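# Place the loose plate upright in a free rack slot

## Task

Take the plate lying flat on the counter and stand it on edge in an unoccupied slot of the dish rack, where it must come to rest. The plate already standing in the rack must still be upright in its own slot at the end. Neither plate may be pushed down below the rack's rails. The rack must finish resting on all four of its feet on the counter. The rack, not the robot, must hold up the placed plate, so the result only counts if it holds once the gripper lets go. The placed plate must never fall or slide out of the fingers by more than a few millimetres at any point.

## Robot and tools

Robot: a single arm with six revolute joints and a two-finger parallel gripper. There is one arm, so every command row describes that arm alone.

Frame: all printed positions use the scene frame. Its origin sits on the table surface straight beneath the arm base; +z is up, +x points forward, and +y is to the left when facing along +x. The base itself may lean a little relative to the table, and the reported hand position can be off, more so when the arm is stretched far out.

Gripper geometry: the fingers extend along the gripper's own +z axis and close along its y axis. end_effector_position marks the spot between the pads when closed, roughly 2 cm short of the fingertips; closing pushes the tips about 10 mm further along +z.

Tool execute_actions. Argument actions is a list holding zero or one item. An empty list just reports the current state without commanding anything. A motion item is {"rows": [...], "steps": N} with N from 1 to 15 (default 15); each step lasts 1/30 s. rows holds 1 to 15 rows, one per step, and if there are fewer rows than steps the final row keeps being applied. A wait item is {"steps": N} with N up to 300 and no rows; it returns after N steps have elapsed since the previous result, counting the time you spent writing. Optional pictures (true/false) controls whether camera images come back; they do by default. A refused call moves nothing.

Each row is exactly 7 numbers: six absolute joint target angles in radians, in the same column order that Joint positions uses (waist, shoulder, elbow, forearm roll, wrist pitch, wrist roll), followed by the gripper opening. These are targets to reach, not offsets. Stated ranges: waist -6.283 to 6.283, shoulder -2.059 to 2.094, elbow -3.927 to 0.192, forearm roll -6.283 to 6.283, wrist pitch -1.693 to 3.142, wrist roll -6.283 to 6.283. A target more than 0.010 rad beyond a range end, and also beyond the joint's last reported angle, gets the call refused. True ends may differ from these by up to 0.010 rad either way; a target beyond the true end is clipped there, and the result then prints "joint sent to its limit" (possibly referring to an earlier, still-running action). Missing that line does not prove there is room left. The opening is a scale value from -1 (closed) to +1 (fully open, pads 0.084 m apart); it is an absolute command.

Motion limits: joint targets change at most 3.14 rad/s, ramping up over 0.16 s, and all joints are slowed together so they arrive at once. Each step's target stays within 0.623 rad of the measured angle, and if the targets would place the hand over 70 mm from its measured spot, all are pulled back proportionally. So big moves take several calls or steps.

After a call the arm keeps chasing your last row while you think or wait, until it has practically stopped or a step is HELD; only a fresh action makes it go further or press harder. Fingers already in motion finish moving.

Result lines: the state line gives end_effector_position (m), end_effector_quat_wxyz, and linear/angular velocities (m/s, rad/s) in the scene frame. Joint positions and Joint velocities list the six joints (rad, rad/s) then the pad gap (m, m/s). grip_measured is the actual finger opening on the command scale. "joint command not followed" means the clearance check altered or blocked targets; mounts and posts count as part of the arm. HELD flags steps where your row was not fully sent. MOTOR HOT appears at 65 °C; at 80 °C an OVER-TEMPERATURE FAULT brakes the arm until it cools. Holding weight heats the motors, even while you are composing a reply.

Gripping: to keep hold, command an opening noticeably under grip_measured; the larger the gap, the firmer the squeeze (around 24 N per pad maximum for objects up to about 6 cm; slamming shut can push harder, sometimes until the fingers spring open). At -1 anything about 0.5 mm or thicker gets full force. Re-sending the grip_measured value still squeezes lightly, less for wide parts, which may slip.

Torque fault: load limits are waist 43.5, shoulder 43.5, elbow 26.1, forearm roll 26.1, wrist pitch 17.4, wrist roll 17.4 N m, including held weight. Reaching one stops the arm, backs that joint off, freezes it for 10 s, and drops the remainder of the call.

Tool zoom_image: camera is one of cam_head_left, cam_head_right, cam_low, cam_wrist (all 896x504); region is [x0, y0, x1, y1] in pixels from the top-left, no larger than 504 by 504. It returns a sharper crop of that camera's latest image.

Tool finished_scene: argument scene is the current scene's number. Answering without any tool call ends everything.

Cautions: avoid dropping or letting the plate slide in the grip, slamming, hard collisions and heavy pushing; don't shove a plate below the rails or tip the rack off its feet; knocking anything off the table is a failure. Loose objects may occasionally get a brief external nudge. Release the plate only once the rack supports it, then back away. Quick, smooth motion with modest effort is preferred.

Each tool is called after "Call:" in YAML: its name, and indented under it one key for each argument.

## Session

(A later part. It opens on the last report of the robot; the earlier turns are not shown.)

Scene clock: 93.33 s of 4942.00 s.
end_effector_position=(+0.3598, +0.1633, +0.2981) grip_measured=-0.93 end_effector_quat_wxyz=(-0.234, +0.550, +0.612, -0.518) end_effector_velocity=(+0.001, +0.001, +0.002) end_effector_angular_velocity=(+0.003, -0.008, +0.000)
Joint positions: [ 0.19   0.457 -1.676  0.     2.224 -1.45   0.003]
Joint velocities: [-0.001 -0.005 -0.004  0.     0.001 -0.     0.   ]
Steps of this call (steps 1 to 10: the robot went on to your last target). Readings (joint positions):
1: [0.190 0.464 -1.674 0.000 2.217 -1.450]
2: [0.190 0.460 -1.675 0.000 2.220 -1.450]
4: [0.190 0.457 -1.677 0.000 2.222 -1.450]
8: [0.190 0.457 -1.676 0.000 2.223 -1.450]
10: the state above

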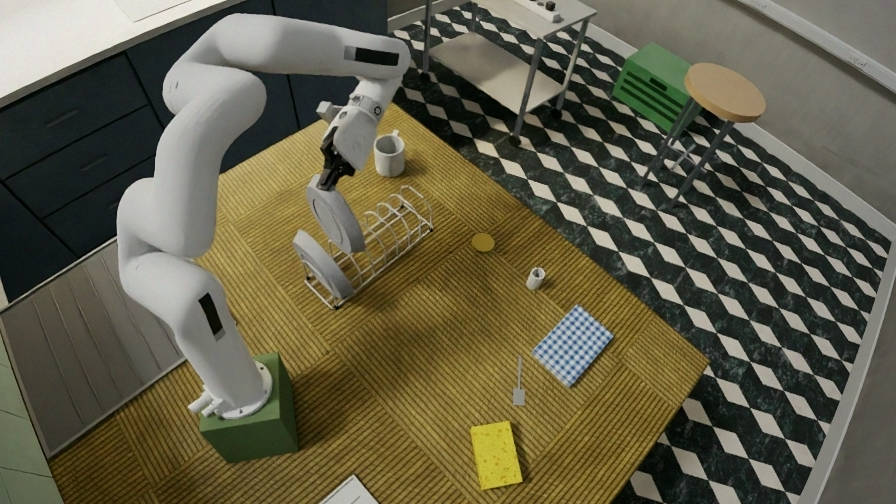

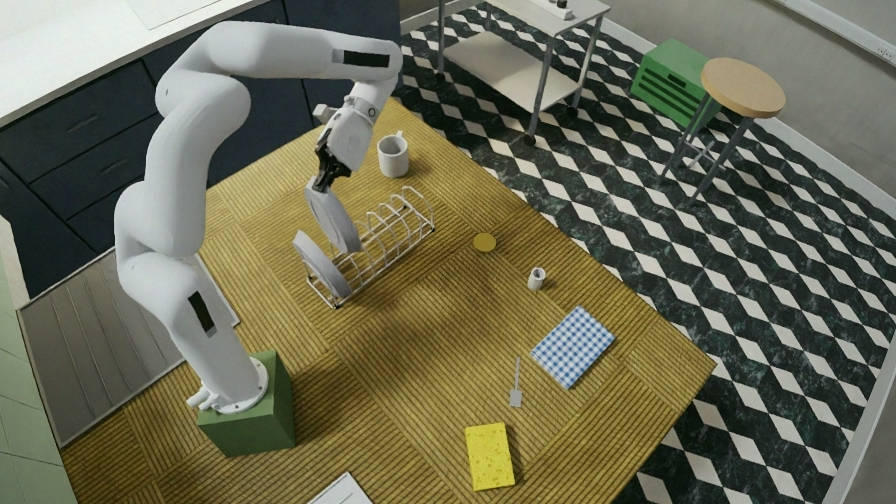

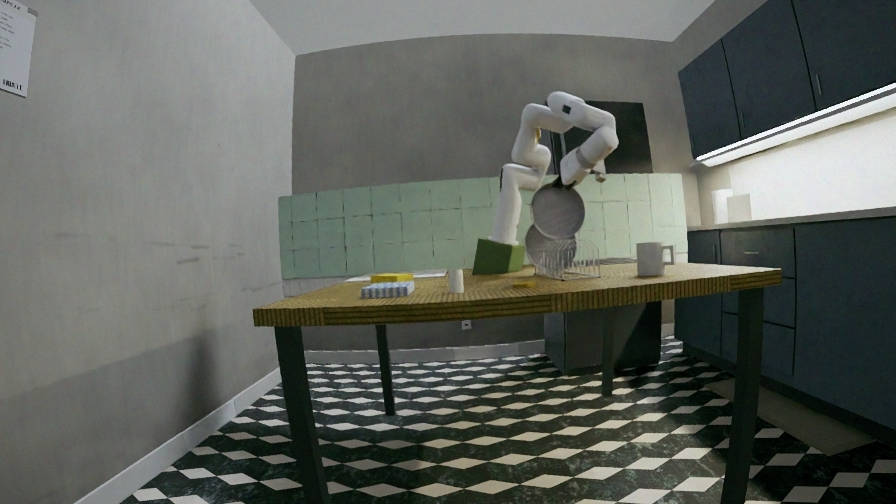

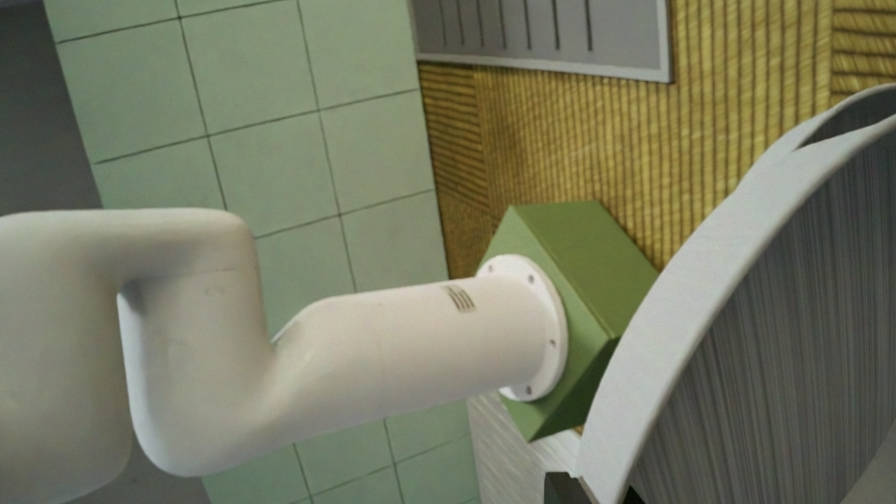

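Call:
execute_actions:
  actions:
    - {"rows":[[0.19,0.45,-1.667,0,2.22,-1.45,-1],[0.191,0.444,-1.656,0,2.215,-1.45,-1],[0.191,0.438,-1.645,0,2.21,-1.45,-1],[0.192,0.432,-1.634,0,2.205,-1.45,-1],[0.192,0.427,-1.623,0,2.199,-1.45,-1],[0.192,0.427,-1.623,0,2.199,-1.45,-1],[0.193,0.43,-1.622,0,2.195,-1.45,-1],[0.194,0.433,-1.62,0,2.19,-1.45,-1],[0.195,0.436,-1.619,0,2.186,-1.45,-1],[0.196,0.439,-1.617,0,2.181,-1.45,-1],[0.197,0.442,-1.616,0,2.177,-1.45,-1],[0.198,0.445,-1.614,0,2.172,-1.45,-1],[0.199,0.448,-1.612,0,2.167,-1.45,-1],[0.201,0.452,-1.61,0,2.161,-1.45,-1]],"steps":15}
  pictures: false

Call:
execute_actions:
  actions:
    - {"steps":12}

Call:
zoom_image:
  camera: "cam_head_left"
  region: [280, 150, 450, 320]

Call:
zoom_image:
  camera: "cam_low"
  region: [500, 160, 630, 290]

Scene clock: 99.50 s of 4942.00 s.
end_effector_position=(+0.3520, +0.1608, +0.2838) grip_measured=-0.92 end_effector_quat_wxyz=(-0.233, +0.547, +0.614, -0.519) end_effector_velocity=(+0.000, +0.003, -0.032) end_effector_angular_velocity=(-0.006, +0.003, +0.037)
Joint positions: [ 0.199  0.445 -1.615 -0.001  2.173 -1.45   0.004]
Joint velocities: [ 0.033  0.049  0.015 -0.011 -0.065  0.002  0.006]
Steps of this call (steps 1 to 30: the robot went on to your last target; steps 31 to 120: nothing new was sent; then 1.67 s passed at rest; steps 121 to 135: all 15 steps of this action). Readings (joint positions):
121: [0.190 0.456 -1.677 -0.000 2.224 -1.450]
122: [0.190 0.454 -1.674 0.000 2.223 -1.450]
124: [0.191 0.446 -1.659 -0.000 2.216 -1.450]
128: [0.192 0.429 -1.625 0.000 2.200 -1.450]
135: the state above

Scene clock: 99.90 s of 4942.00 s.
end_effector_position=(+0.3501, +0.1607, +0.2824) grip_measured=-0.90 end_effector_quat_wxyz=(-0.235, +0.545, +0.612, -0.523) end_effector_velocity=(-0.006, -0.002, -0.001) end_effector_angular_velocity=(-0.012, +0.036, -0.006)
Joint positions: [ 0.201  0.449 -1.611 -0.     2.175 -1.45   0.004]
Joint velocities: [ 0.002  0.011  0.009  0.002  0.018 -0.     0.002]
Steps of this call (steps 1 to 12: the robot went on to your last target). Readings (joint positions):
1: [0.200 0.446 -1.615 -0.001 2.172 -1.450]
2: [0.200 0.446 -1.615 -0.001 2.171 -1.450]
4: [0.200 0.446 -1.615 -0.001 2.170 -1.450]
8: [0.201 0.448 -1.613 -0.001 2.172 -1.450]
12: the state above

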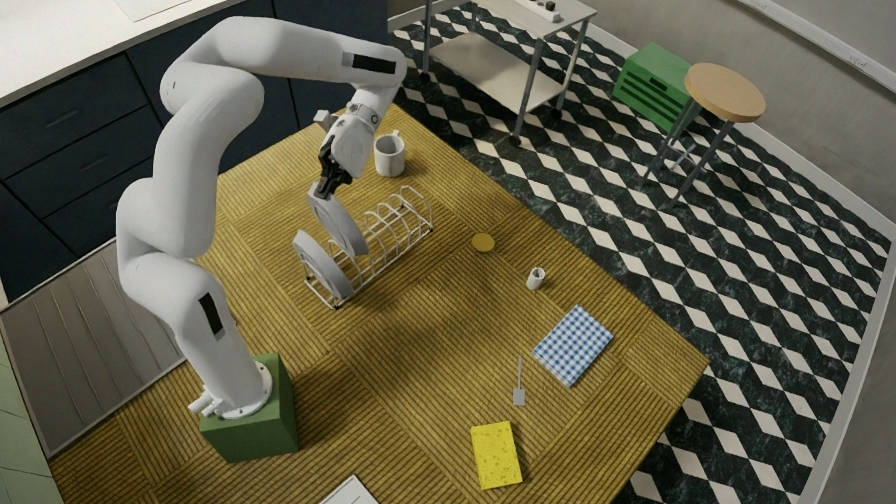

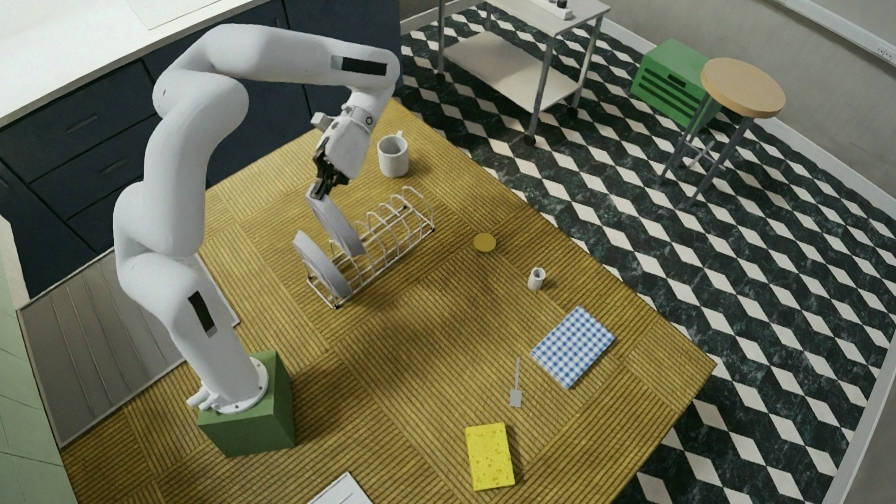

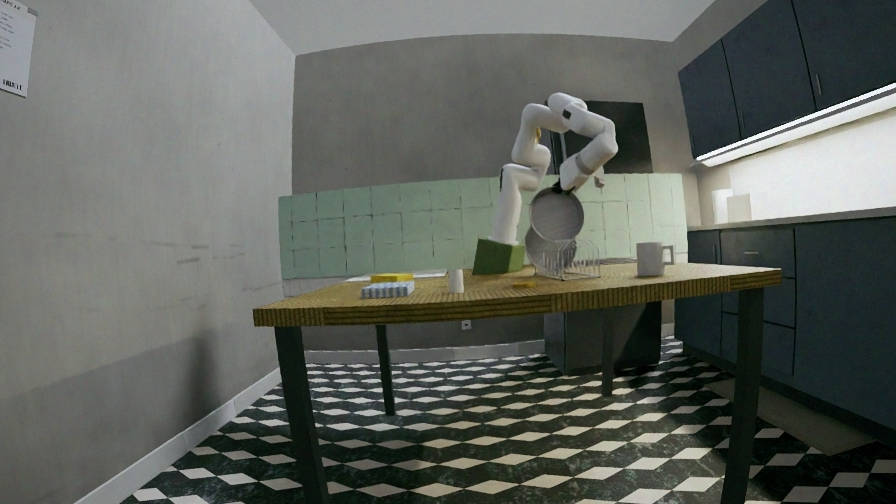

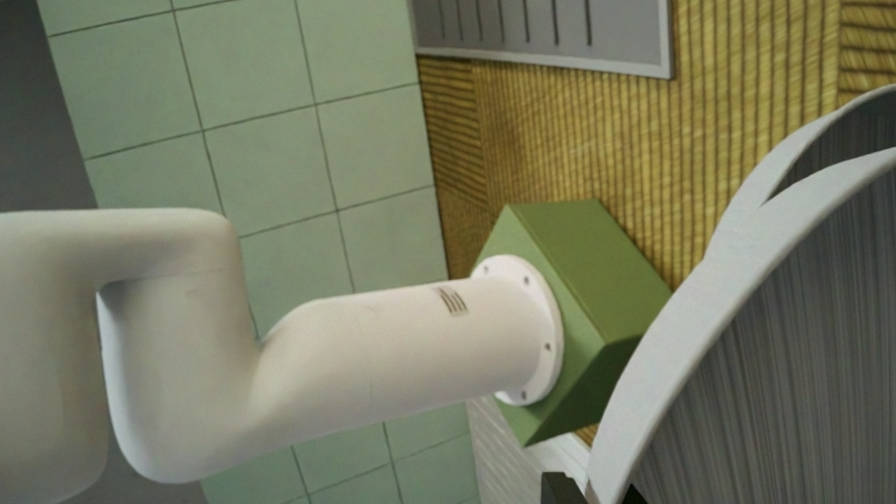

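Region (280, 150, 450, 320) of cam_head_left's 896x504 image, scaled by 2.965, with more detail than that image has.

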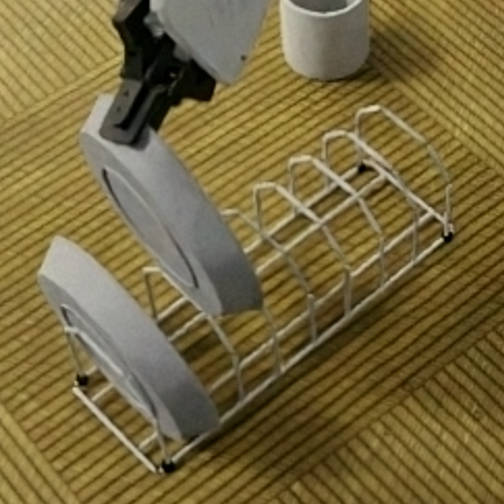

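Region (500, 160, 630, 290) of cam_low's 896x504 image, scaled by 3.877, with more detail than that image has.

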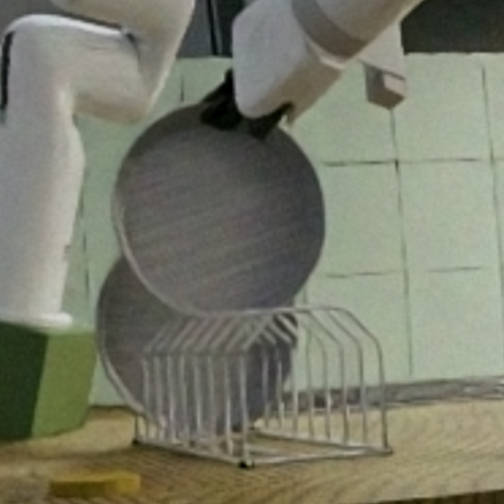

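Call:
execute_actions:
  actions:
    - {"rows":[[0.2,0.447,-1.613,0,2.172,-1.45,-1],[0.199,0.444,-1.615,0,2.175,-1.45,-1],[0.198,0.441,-1.617,0,2.179,-1.45,-1],[0.197,0.439,-1.621,0,2.185,-1.45,-1],[0.196,0.438,-1.626,0,2.191,-1.45,-1],[0.195,0.438,-1.632,0,2.197,-1.45,-1],[0.194,0.44,-1.639,0,2.202,-1.45,-1],[0.193,0.445,-1.648,0,2.206,-1.45,-1],[0.192,0.451,-1.656,0,2.208,-1.45,-1],[0.192,0.456,-1.662,0,2.209,-1.45,-1]],"steps":15}

Call:
zoom_image:
  camera: "cam_head_left"
  region: [295, 175, 395, 275]

Call:
zoom_image:
  camera: "cam_low"
  region: [520, 200, 610, 290]

Scene clock: 108.23 s of 4942.00 s.
end_effector_position=(+0.3579, +0.1623, +0.2921) grip_measured=-0.93 end_effector_quat_wxyz=(-0.235, +0.549, +0.612, -0.519) end_effector_velocity=(+0.000, +0.002, +0.008) end_effector_angular_velocity=(+0.000, -0.002, +0.001)
Joint positions: [ 0.192  0.459 -1.66   0.     2.207 -1.45   0.003]
Joint velocities: [ 0.    -0.01  -0.011 -0.     0.019 -0.    -0.001]
Steps of this call (steps 1 to 15: the robot went on to your last target; steps 16 to 100: nothing new was sent; then 4.50 s passed at rest; steps 101 to 115: all 15 steps of this action). Readings (joint positions):
101: [0.201 0.452 -1.610 0.000 2.179 -1.450]
102: [0.201 0.451 -1.610 0.000 2.181 -1.450]
104: [0.200 0.449 -1.611 0.001 2.181 -1.450]
108: [0.196 0.446 -1.626 0.001 2.190 -1.450]
115: the state above

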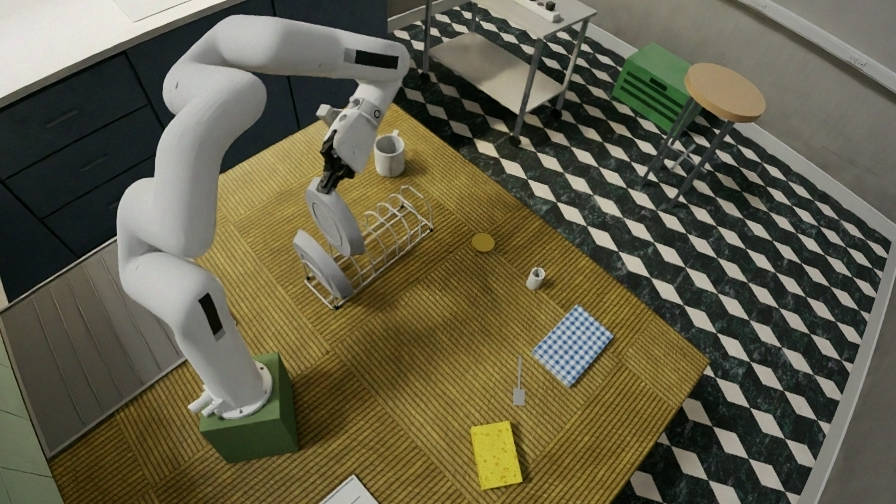

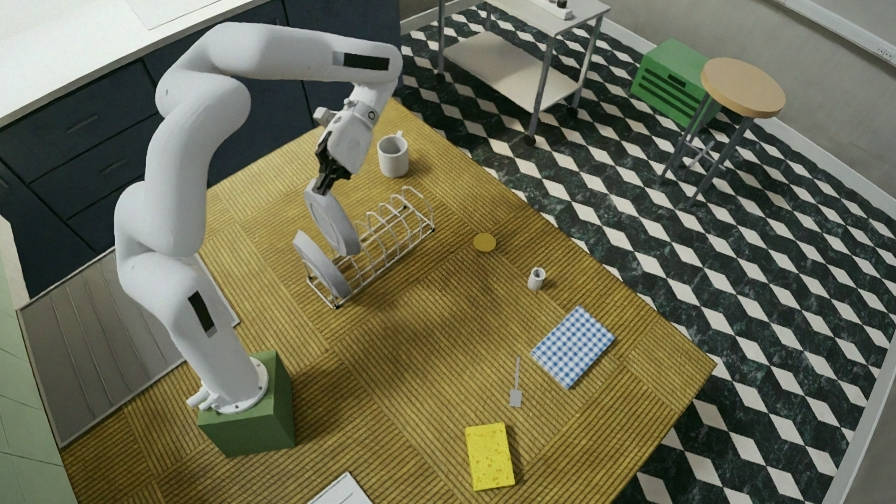

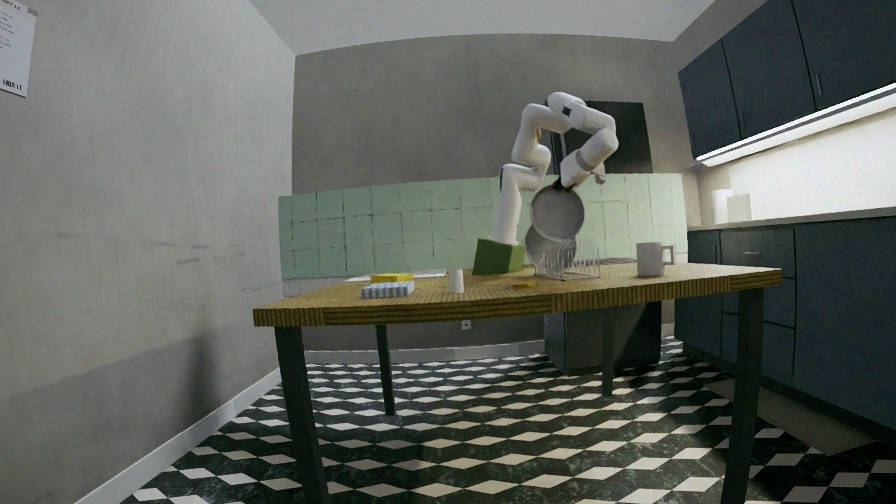

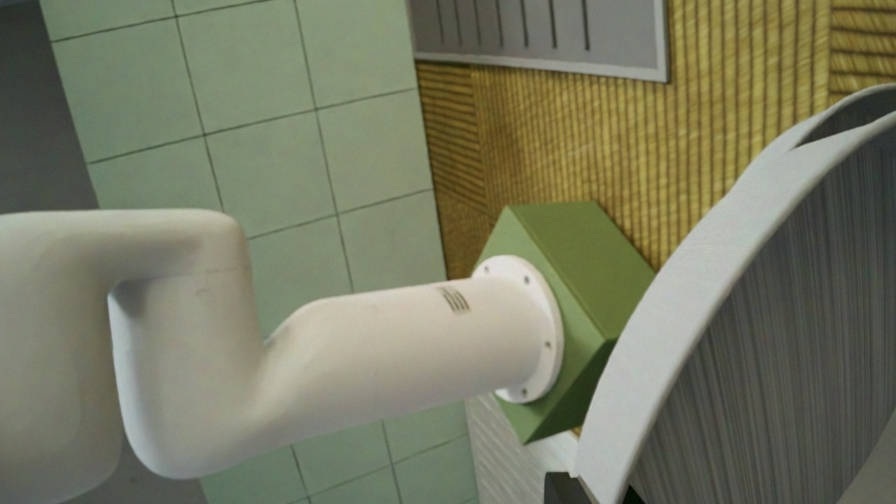

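Region (295, 175, 395, 275) of cam_head_left's 896x504 image, scaled by 5.040, with more detail than that image has.

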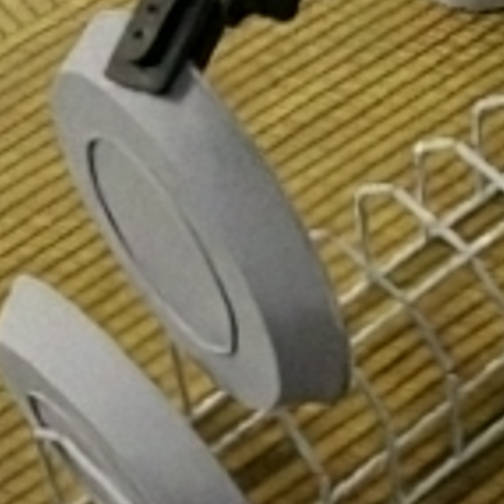

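Region (520, 200, 610, 290) of cam_low's 896x504 image, scaled by 5.600, with more detail than that image has.

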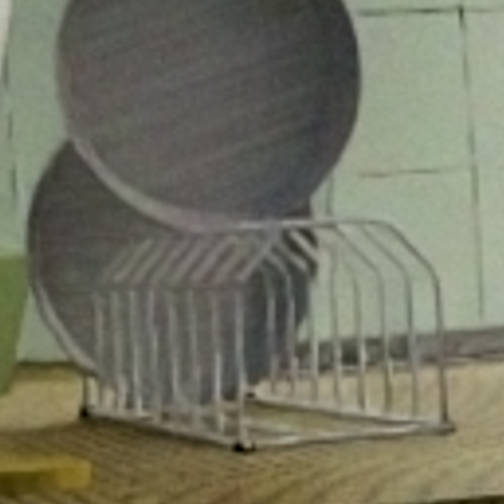

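Call:
execute_actions:
  actions:
    - {"rows":[[0.191,0.448,-1.654,0,2.199,-1.45,-1],[0.19,0.44,-1.646,0,2.189,-1.45,-1],[0.189,0.432,-1.639,0,2.18,-1.45,-1],[0.188,0.424,-1.631,0,2.17,-1.45,-1],[0.187,0.416,-1.623,0,2.16,-1.45,-1],[0.186,0.408,-1.616,0,2.15,-1.45,-1],[0.186,0.408,-1.616,0,2.15,-1.45,-1],[0.187,0.411,-1.614,0,2.146,-1.45,-1],[0.188,0.414,-1.613,0,2.142,-1.45,-1],[0.189,0.417,-1.611,0,2.137,-1.45,-1],[0.19,0.42,-1.609,0,2.132,-1.45,-1],[0.191,0.423,-1.608,0,2.128,-1.45,-1],[0.192,0.426,-1.606,0,2.123,-1.45,-1],[0.194,0.43,-1.603,0,2.116,-1.45,-1]],"steps":15}
  pictures: false

Call:
execute_actions:
  actions:
    - {"steps":12}

Call:
zoom_image:
  camera: "cam_head_left"
  region: [295, 175, 395, 275]

Scene clock: 113.73 s of 4942.00 s.
end_effector_position=(+0.3600, +0.1607, +0.2829) grip_measured=-0.93 end_effector_quat_wxyz=(-0.220, +0.558, +0.626, -0.498) end_effector_velocity=(+0.016, +0.010, -0.011) end_effector_angular_velocity=(+0.019, -0.076, +0.049)
Joint positions: [ 0.191  0.422 -1.609 -0.001  2.132 -1.45   0.003]
Joint velocities: [ 0.028  0.004 -0.027 -0.015 -0.062  0.001 -0.   ]
Steps of this call (steps 1 to 15: the robot went on to your last target; steps 16 to 100: nothing new was sent; then 1.67 s passed at rest; steps 101 to 115: all 15 steps of this action). Readings (joint positions):
101: [0.192 0.456 -1.662 0.000 2.209 -1.450]
102: [0.192 0.454 -1.659 0.000 2.206 -1.450]
104: [0.190 0.443 -1.648 0.000 2.192 -1.450]
108: [0.187 0.413 -1.621 -0.000 2.157 -1.450]
115: the state above

Scene clock: 114.13 s of 4942.00 s.
end_effector_position=(+0.3576, +0.1608, +0.2822) grip_measured=-0.92 end_effector_quat_wxyz=(-0.222, +0.556, +0.624, -0.502) end_effector_velocity=(-0.006, -0.000, +0.000) end_effector_angular_velocity=(-0.005, +0.025, -0.005)
Joint positions: [ 0.194  0.425 -1.605 -0.     2.136 -1.45   0.003]
Joint velocities: [0.002 0.001 0.013 0.004 0.012 0.    0.001]
Steps of this call (steps 1 to 12: the robot went on to your last target). Readings (joint positions):
1: [0.192 0.422 -1.610 -0.001 2.130 -1.450]
2: [0.193 0.422 -1.610 -0.001 2.129 -1.450]
4: [0.193 0.422 -1.610 -0.001 2.129 -1.450]
8: [0.193 0.424 -1.607 -0.001 2.133 -1.450]
12: the state above

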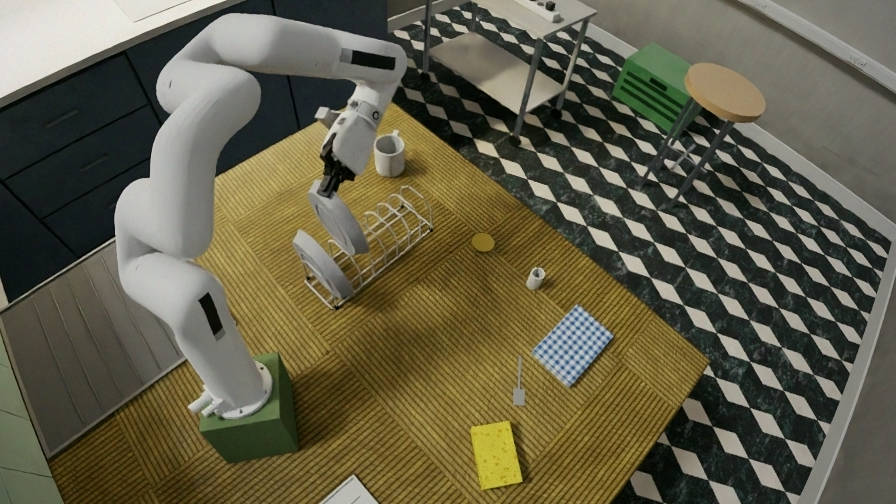

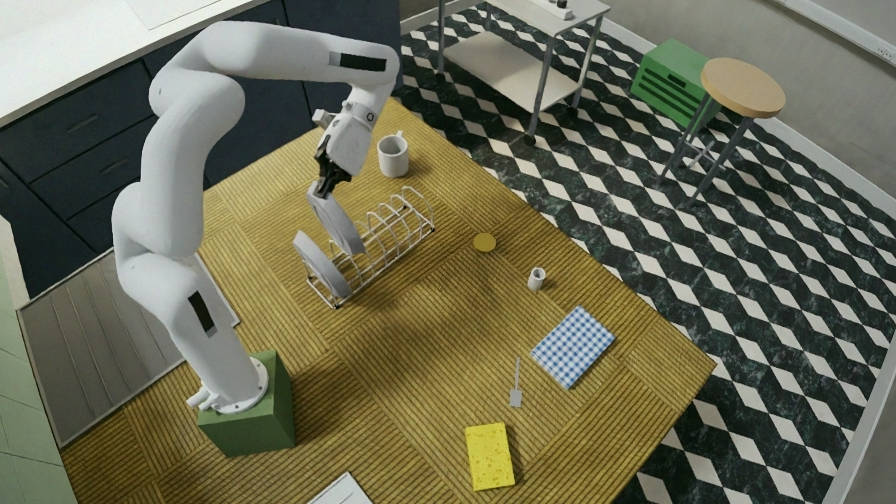

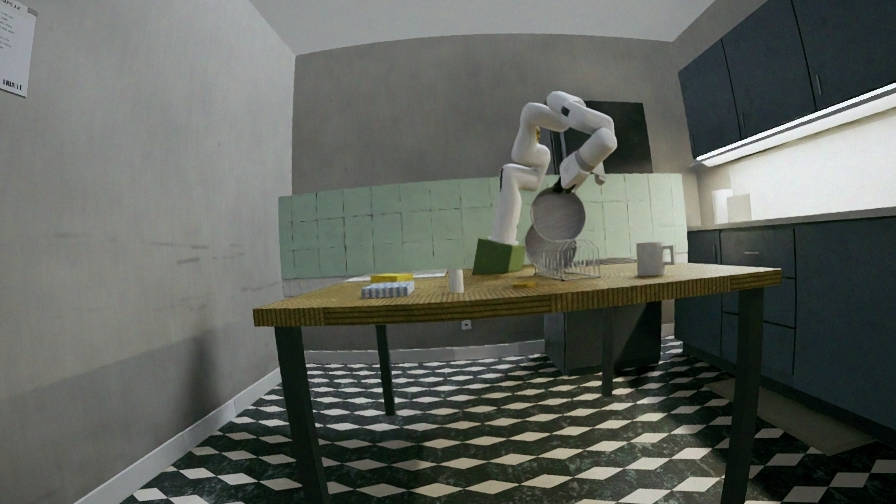

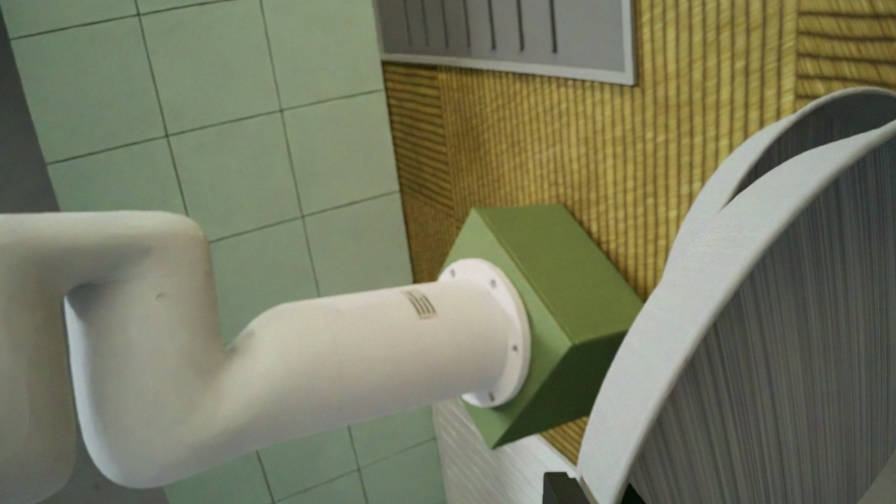

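Region (295, 175, 395, 275) of cam_head_left's 896x504 image, scaled by 5.040, with more detail than that image has.

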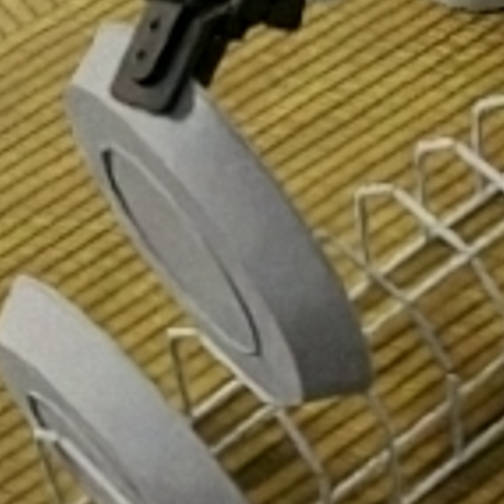

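Call:
execute_actions:
  actions:
    - {"rows":[[0.192,0.424,-1.61,0,2.13,-1.45,-1],[0.19,0.422,-1.616,0,2.138,-1.45,-1],[0.188,0.422,-1.624,0,2.145,-1.45,-1],[0.186,0.425,-1.633,0,2.151,-1.45,-1],[0.184,0.429,-1.641,0,2.155,-1.45,-1],[0.184,0.429,-1.641,0,2.155,-1.45,-1],[0.184,0.429,-1.641,0,2.155,-1.45,-1],[0.185,0.431,-1.64,0,2.152,-1.45,-1],[0.186,0.433,-1.639,0,2.149,-1.45,-1],[0.186,0.435,-1.637,0,2.145,-1.45,-1],[0.187,0.437,-1.636,0,2.142,-1.45,-1],[0.188,0.439,-1.635,0,2.139,-1.45,-1],[0.188,0.441,-1.634,0,2.136,-1.45,-1],[0.189,0.443,-1.632,0,2.132,-1.45,-1],[0.19,0.445,-1.631,0,2.129,-1.45,-1]],"steps":15}
  pictures: false

Call:
execute_actions:
  actions:
    - {"steps":12}

Call:
zoom_image:
  camera: "cam_head_left"
  region: [295, 175, 395, 275]

Call:
zoom_image:
  camera: "cam_low"
  region: [525, 215, 595, 270]

Scene clock: 123.00 s of 4942.00 s.
end_effector_position=(+0.3644, +0.1609, +0.2798) grip_measured=-0.93 end_effector_quat_wxyz=(-0.221, +0.559, +0.625, -0.498) end_effector_velocity=(+0.003, -0.001, -0.039) end_effector_angular_velocity=(+0.006, -0.011, +0.021)
Joint positions: [ 0.189  0.443 -1.632  0.     2.135 -1.45   0.003]
Joint velocities: [ 0.017  0.048  0.029 -0.003 -0.093 -0.     0.   ]
Steps of this call (steps 1 to 15: the robot went on to your last target; steps 16 to 100: nothing new was sent; then 5.03 s passed at rest; steps 101 to 115: all 15 steps of this action). Readings (joint positions):
101: [0.194 0.425 -1.603 0.000 2.137 -1.450]
102: [0.194 0.424 -1.604 0.000 2.140 -1.450]
104: [0.192 0.425 -1.610 0.001 2.143 -1.450]
108: [0.185 0.435 -1.632 0.001 2.149 -1.450]
115: the state above

Scene clock: 123.40 s of 4942.00 s.
end_effector_position=(+0.3648, +0.1612, +0.2776) grip_measured=-0.93 end_effector_quat_wxyz=(-0.220, +0.559, +0.626, -0.497) end_effector_velocity=(-0.000, -0.000, -0.000) end_effector_angular_velocity=(-0.001, +0.001, -0.001)
Joint positions: [ 0.19   0.445 -1.631  0.     2.129 -1.45   0.003]
Joint velocities: [-0.001  0.     0.001 -0.    -0.     0.     0.   ]
Steps of this call (steps 1 to 12: the robot went on to your last target). Readings (joint positions):
1: [0.189 0.444 -1.631 0.000 2.132 -1.450]
2: [0.190 0.446 -1.630 0.000 2.130 -1.450]
4: [0.190 0.446 -1.630 0.000 2.129 -1.450]
8: [0.190 0.445 -1.631 0.000 2.129 -1.450]
12: the state above

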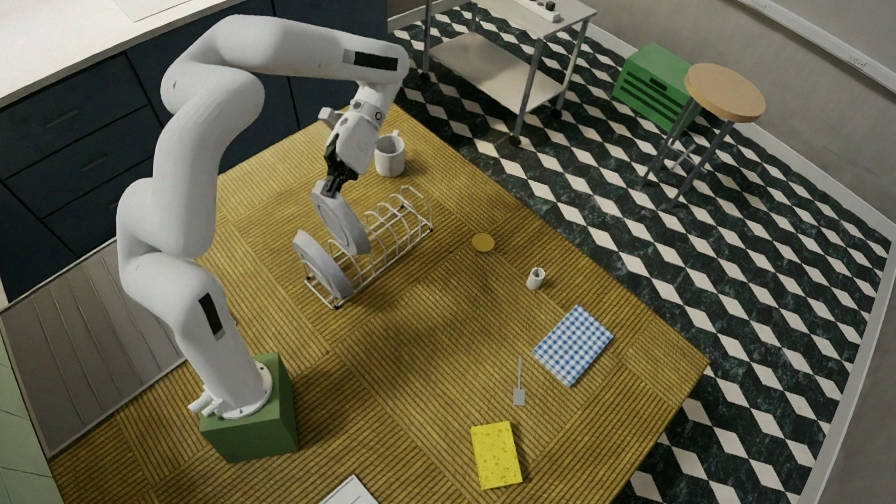

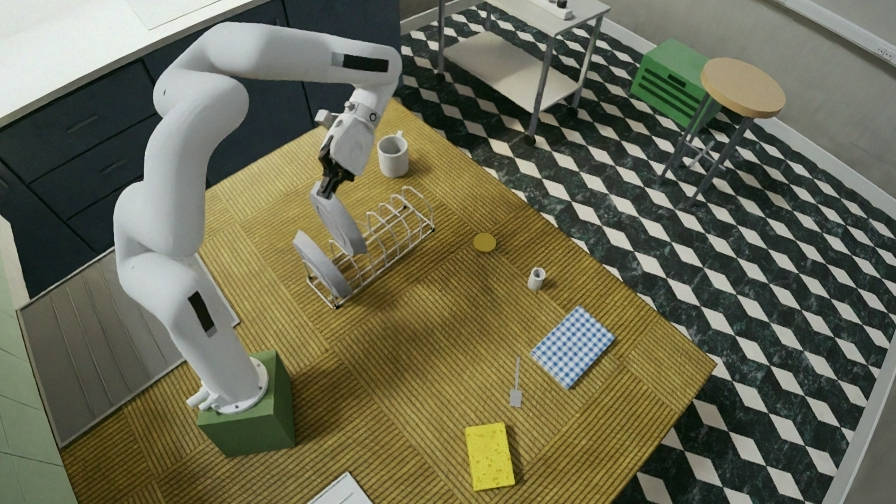

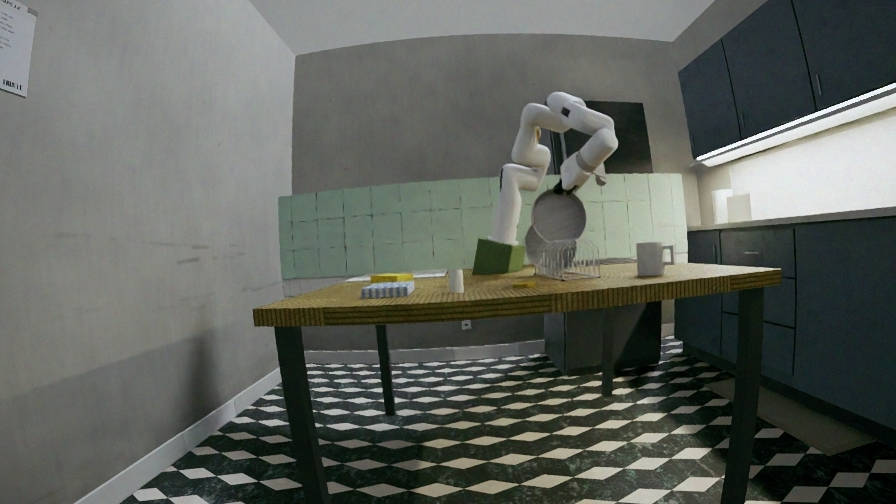

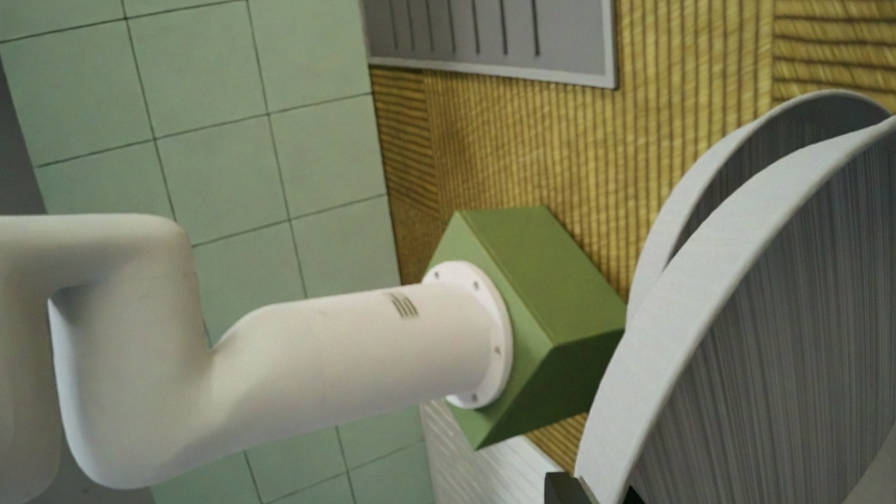

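Region (295, 175, 395, 275) of cam_head_left's 896x504 image, scaled by 5.040, with more detail than that image has.

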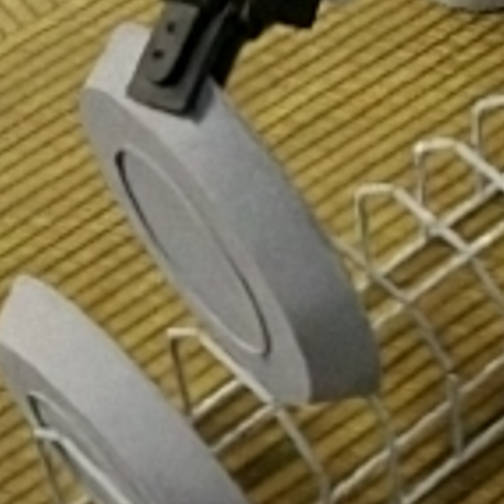

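Region (525, 215, 595, 270) of cam_low's 896x504 image, scaled by 7.200, with more detail than that image has; it fills the top 396 rows of this view, and the rest is white.

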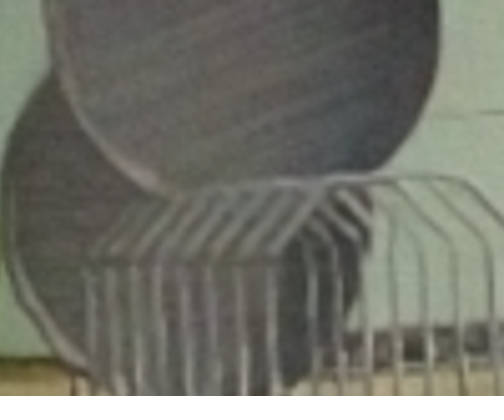

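Call:
execute_actions:
  actions:
    - {"rows":[[0.191,0.449,-1.63,0,2.124,-1.449,-1],[0.192,0.453,-1.63,0,2.12,-1.447,-1],[0.193,0.457,-1.629,0,2.115,-1.446,-1],[0.194,0.462,-1.628,0,2.109,-1.445,-1],[0.195,0.466,-1.628,0,2.105,-1.443,-1],[0.196,0.47,-1.627,0,2.1,-1.442,-1],[0.197,0.474,-1.626,0,2.095,-1.441,-1],[0.198,0.478,-1.626,0,2.091,-1.439,-1],[0.199,0.482,-1.625,0,2.086,-1.438,-1],[0.2,0.486,-1.624,0,2.081,-1.437,-1],[0.201,0.491,-1.624,0,2.076,-1.435,-1],[0.202,0.495,-1.623,0,2.071,-1.434,-1],[0.203,0.499,-1.622,0,2.066,-1.433,-1],[0.203,0.503,-1.622,0,2.062,-1.431,-1],[0.204,0.507,-1.621,0,2.057,-1.43,-1]],"steps":15}
  pictures: false

Call:
execute_actions:
  actions:
    - {"steps":12}

Call:
zoom_image:
  camera: "cam_head_left"
  region: [290, 180, 410, 300]

Scene clock: 127.63 s of 4942.00 s.
end_effector_position=(+0.3669, +0.1609, +0.2461) grip_measured=-0.93 end_effector_quat_wxyz=(-0.214, +0.560, +0.625, -0.501) end_effector_velocity=(+0.007, -0.002, -0.068) end_effector_angular_velocity=(-0.030, -0.023, +0.007)
Joint positions: [ 0.203  0.497 -1.623 -0.     2.068 -1.433  0.003]
Joint velocities: [ 0.021  0.115  0.008 -0.002 -0.135  0.042 -0.   ]
Steps of this call (steps 1 to 15: the robot went on to your last target; steps 16 to 100: nothing new was sent; then 0.40 s passed at rest; steps 101 to 115: all 15 steps of this action). Readings (joint positions):
101: [0.190 0.445 -1.631 -0.000 2.129 -1.450]
102: [0.190 0.446 -1.631 -0.000 2.127 -1.450]
104: [0.192 0.451 -1.631 -0.000 2.121 -1.448]
108: [0.196 0.469 -1.627 -0.000 2.101 -1.442]
115: the state above

Scene clock: 128.03 s of 4942.00 s.
end_effector_position=(+0.3671, +0.1606, +0.2405) grip_measured=-0.93 end_effector_quat_wxyz=(-0.213, +0.560, +0.625, -0.501) end_effector_velocity=(-0.000, -0.000, -0.000) end_effector_angular_velocity=(-0.000, +0.001, -0.000)
Joint positions: [ 0.204  0.507 -1.621 -0.     2.057 -1.43   0.003]
Joint velocities: [-0.     0.001  0.     0.     0.     0.     0.   ]
Steps of this call (steps 1 to 12: the robot went on to your last target). Readings (joint positions):
1: [0.203 0.501 -1.623 -0.000 2.064 -1.432]
2: [0.204 0.504 -1.622 -0.000 2.060 -1.431]
4: [0.204 0.507 -1.621 -0.000 2.058 -1.430]
8: [0.204 0.507 -1.621 -0.000 2.057 -1.430]
12: the state above

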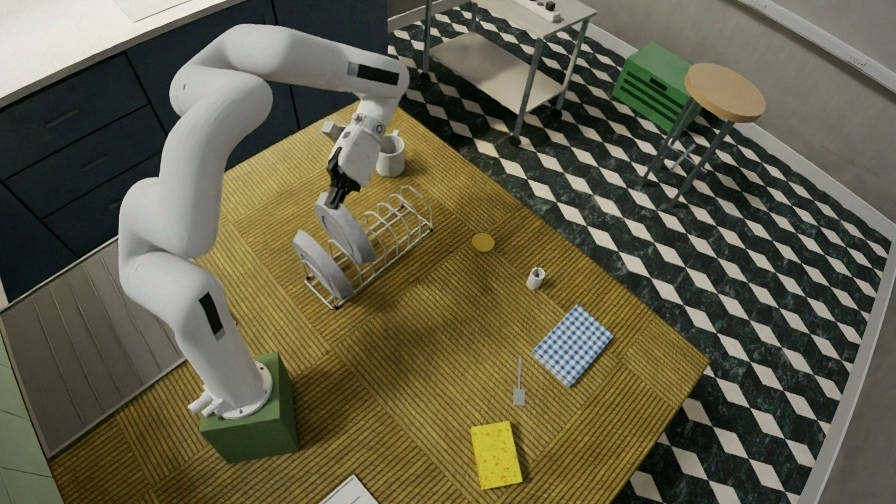

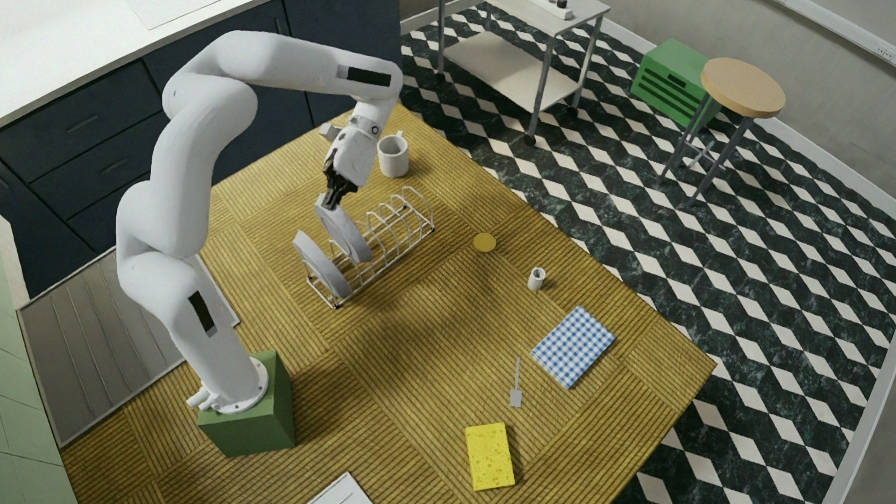

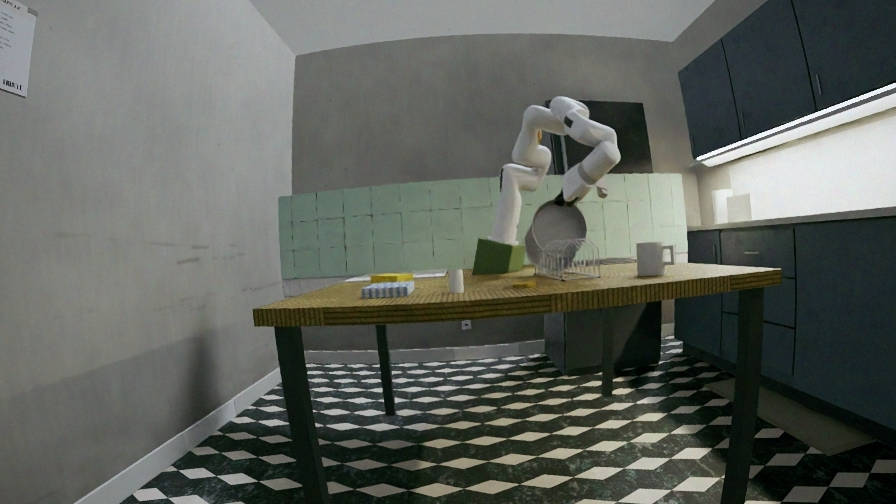

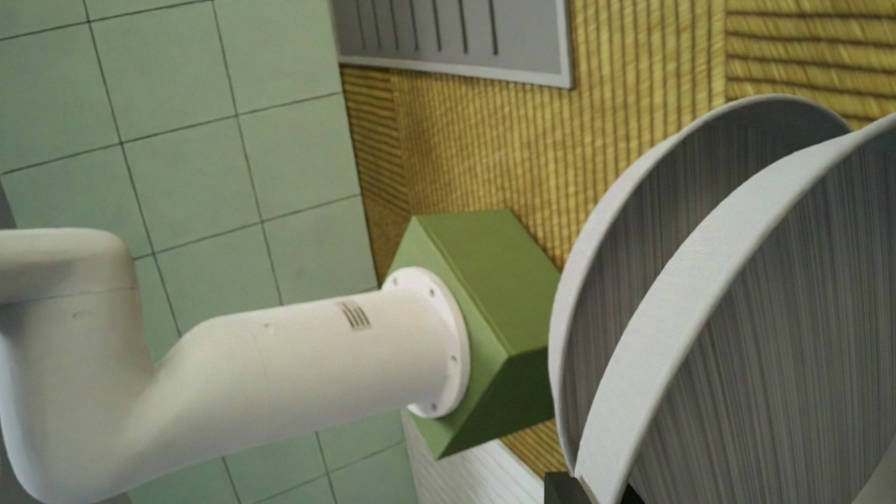

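Region (290, 180, 410, 300) of cam_head_left's 896x504 image, scaled by 4.200, with more detail than that image has.

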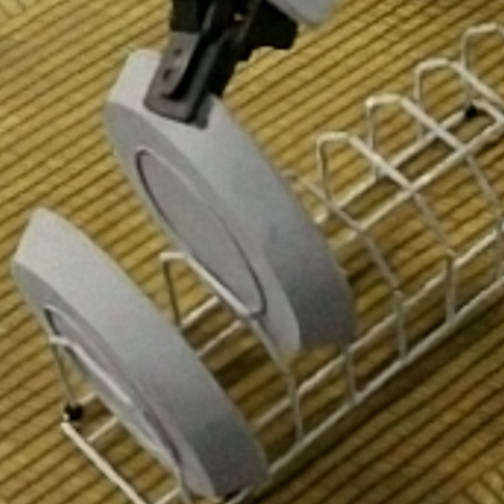

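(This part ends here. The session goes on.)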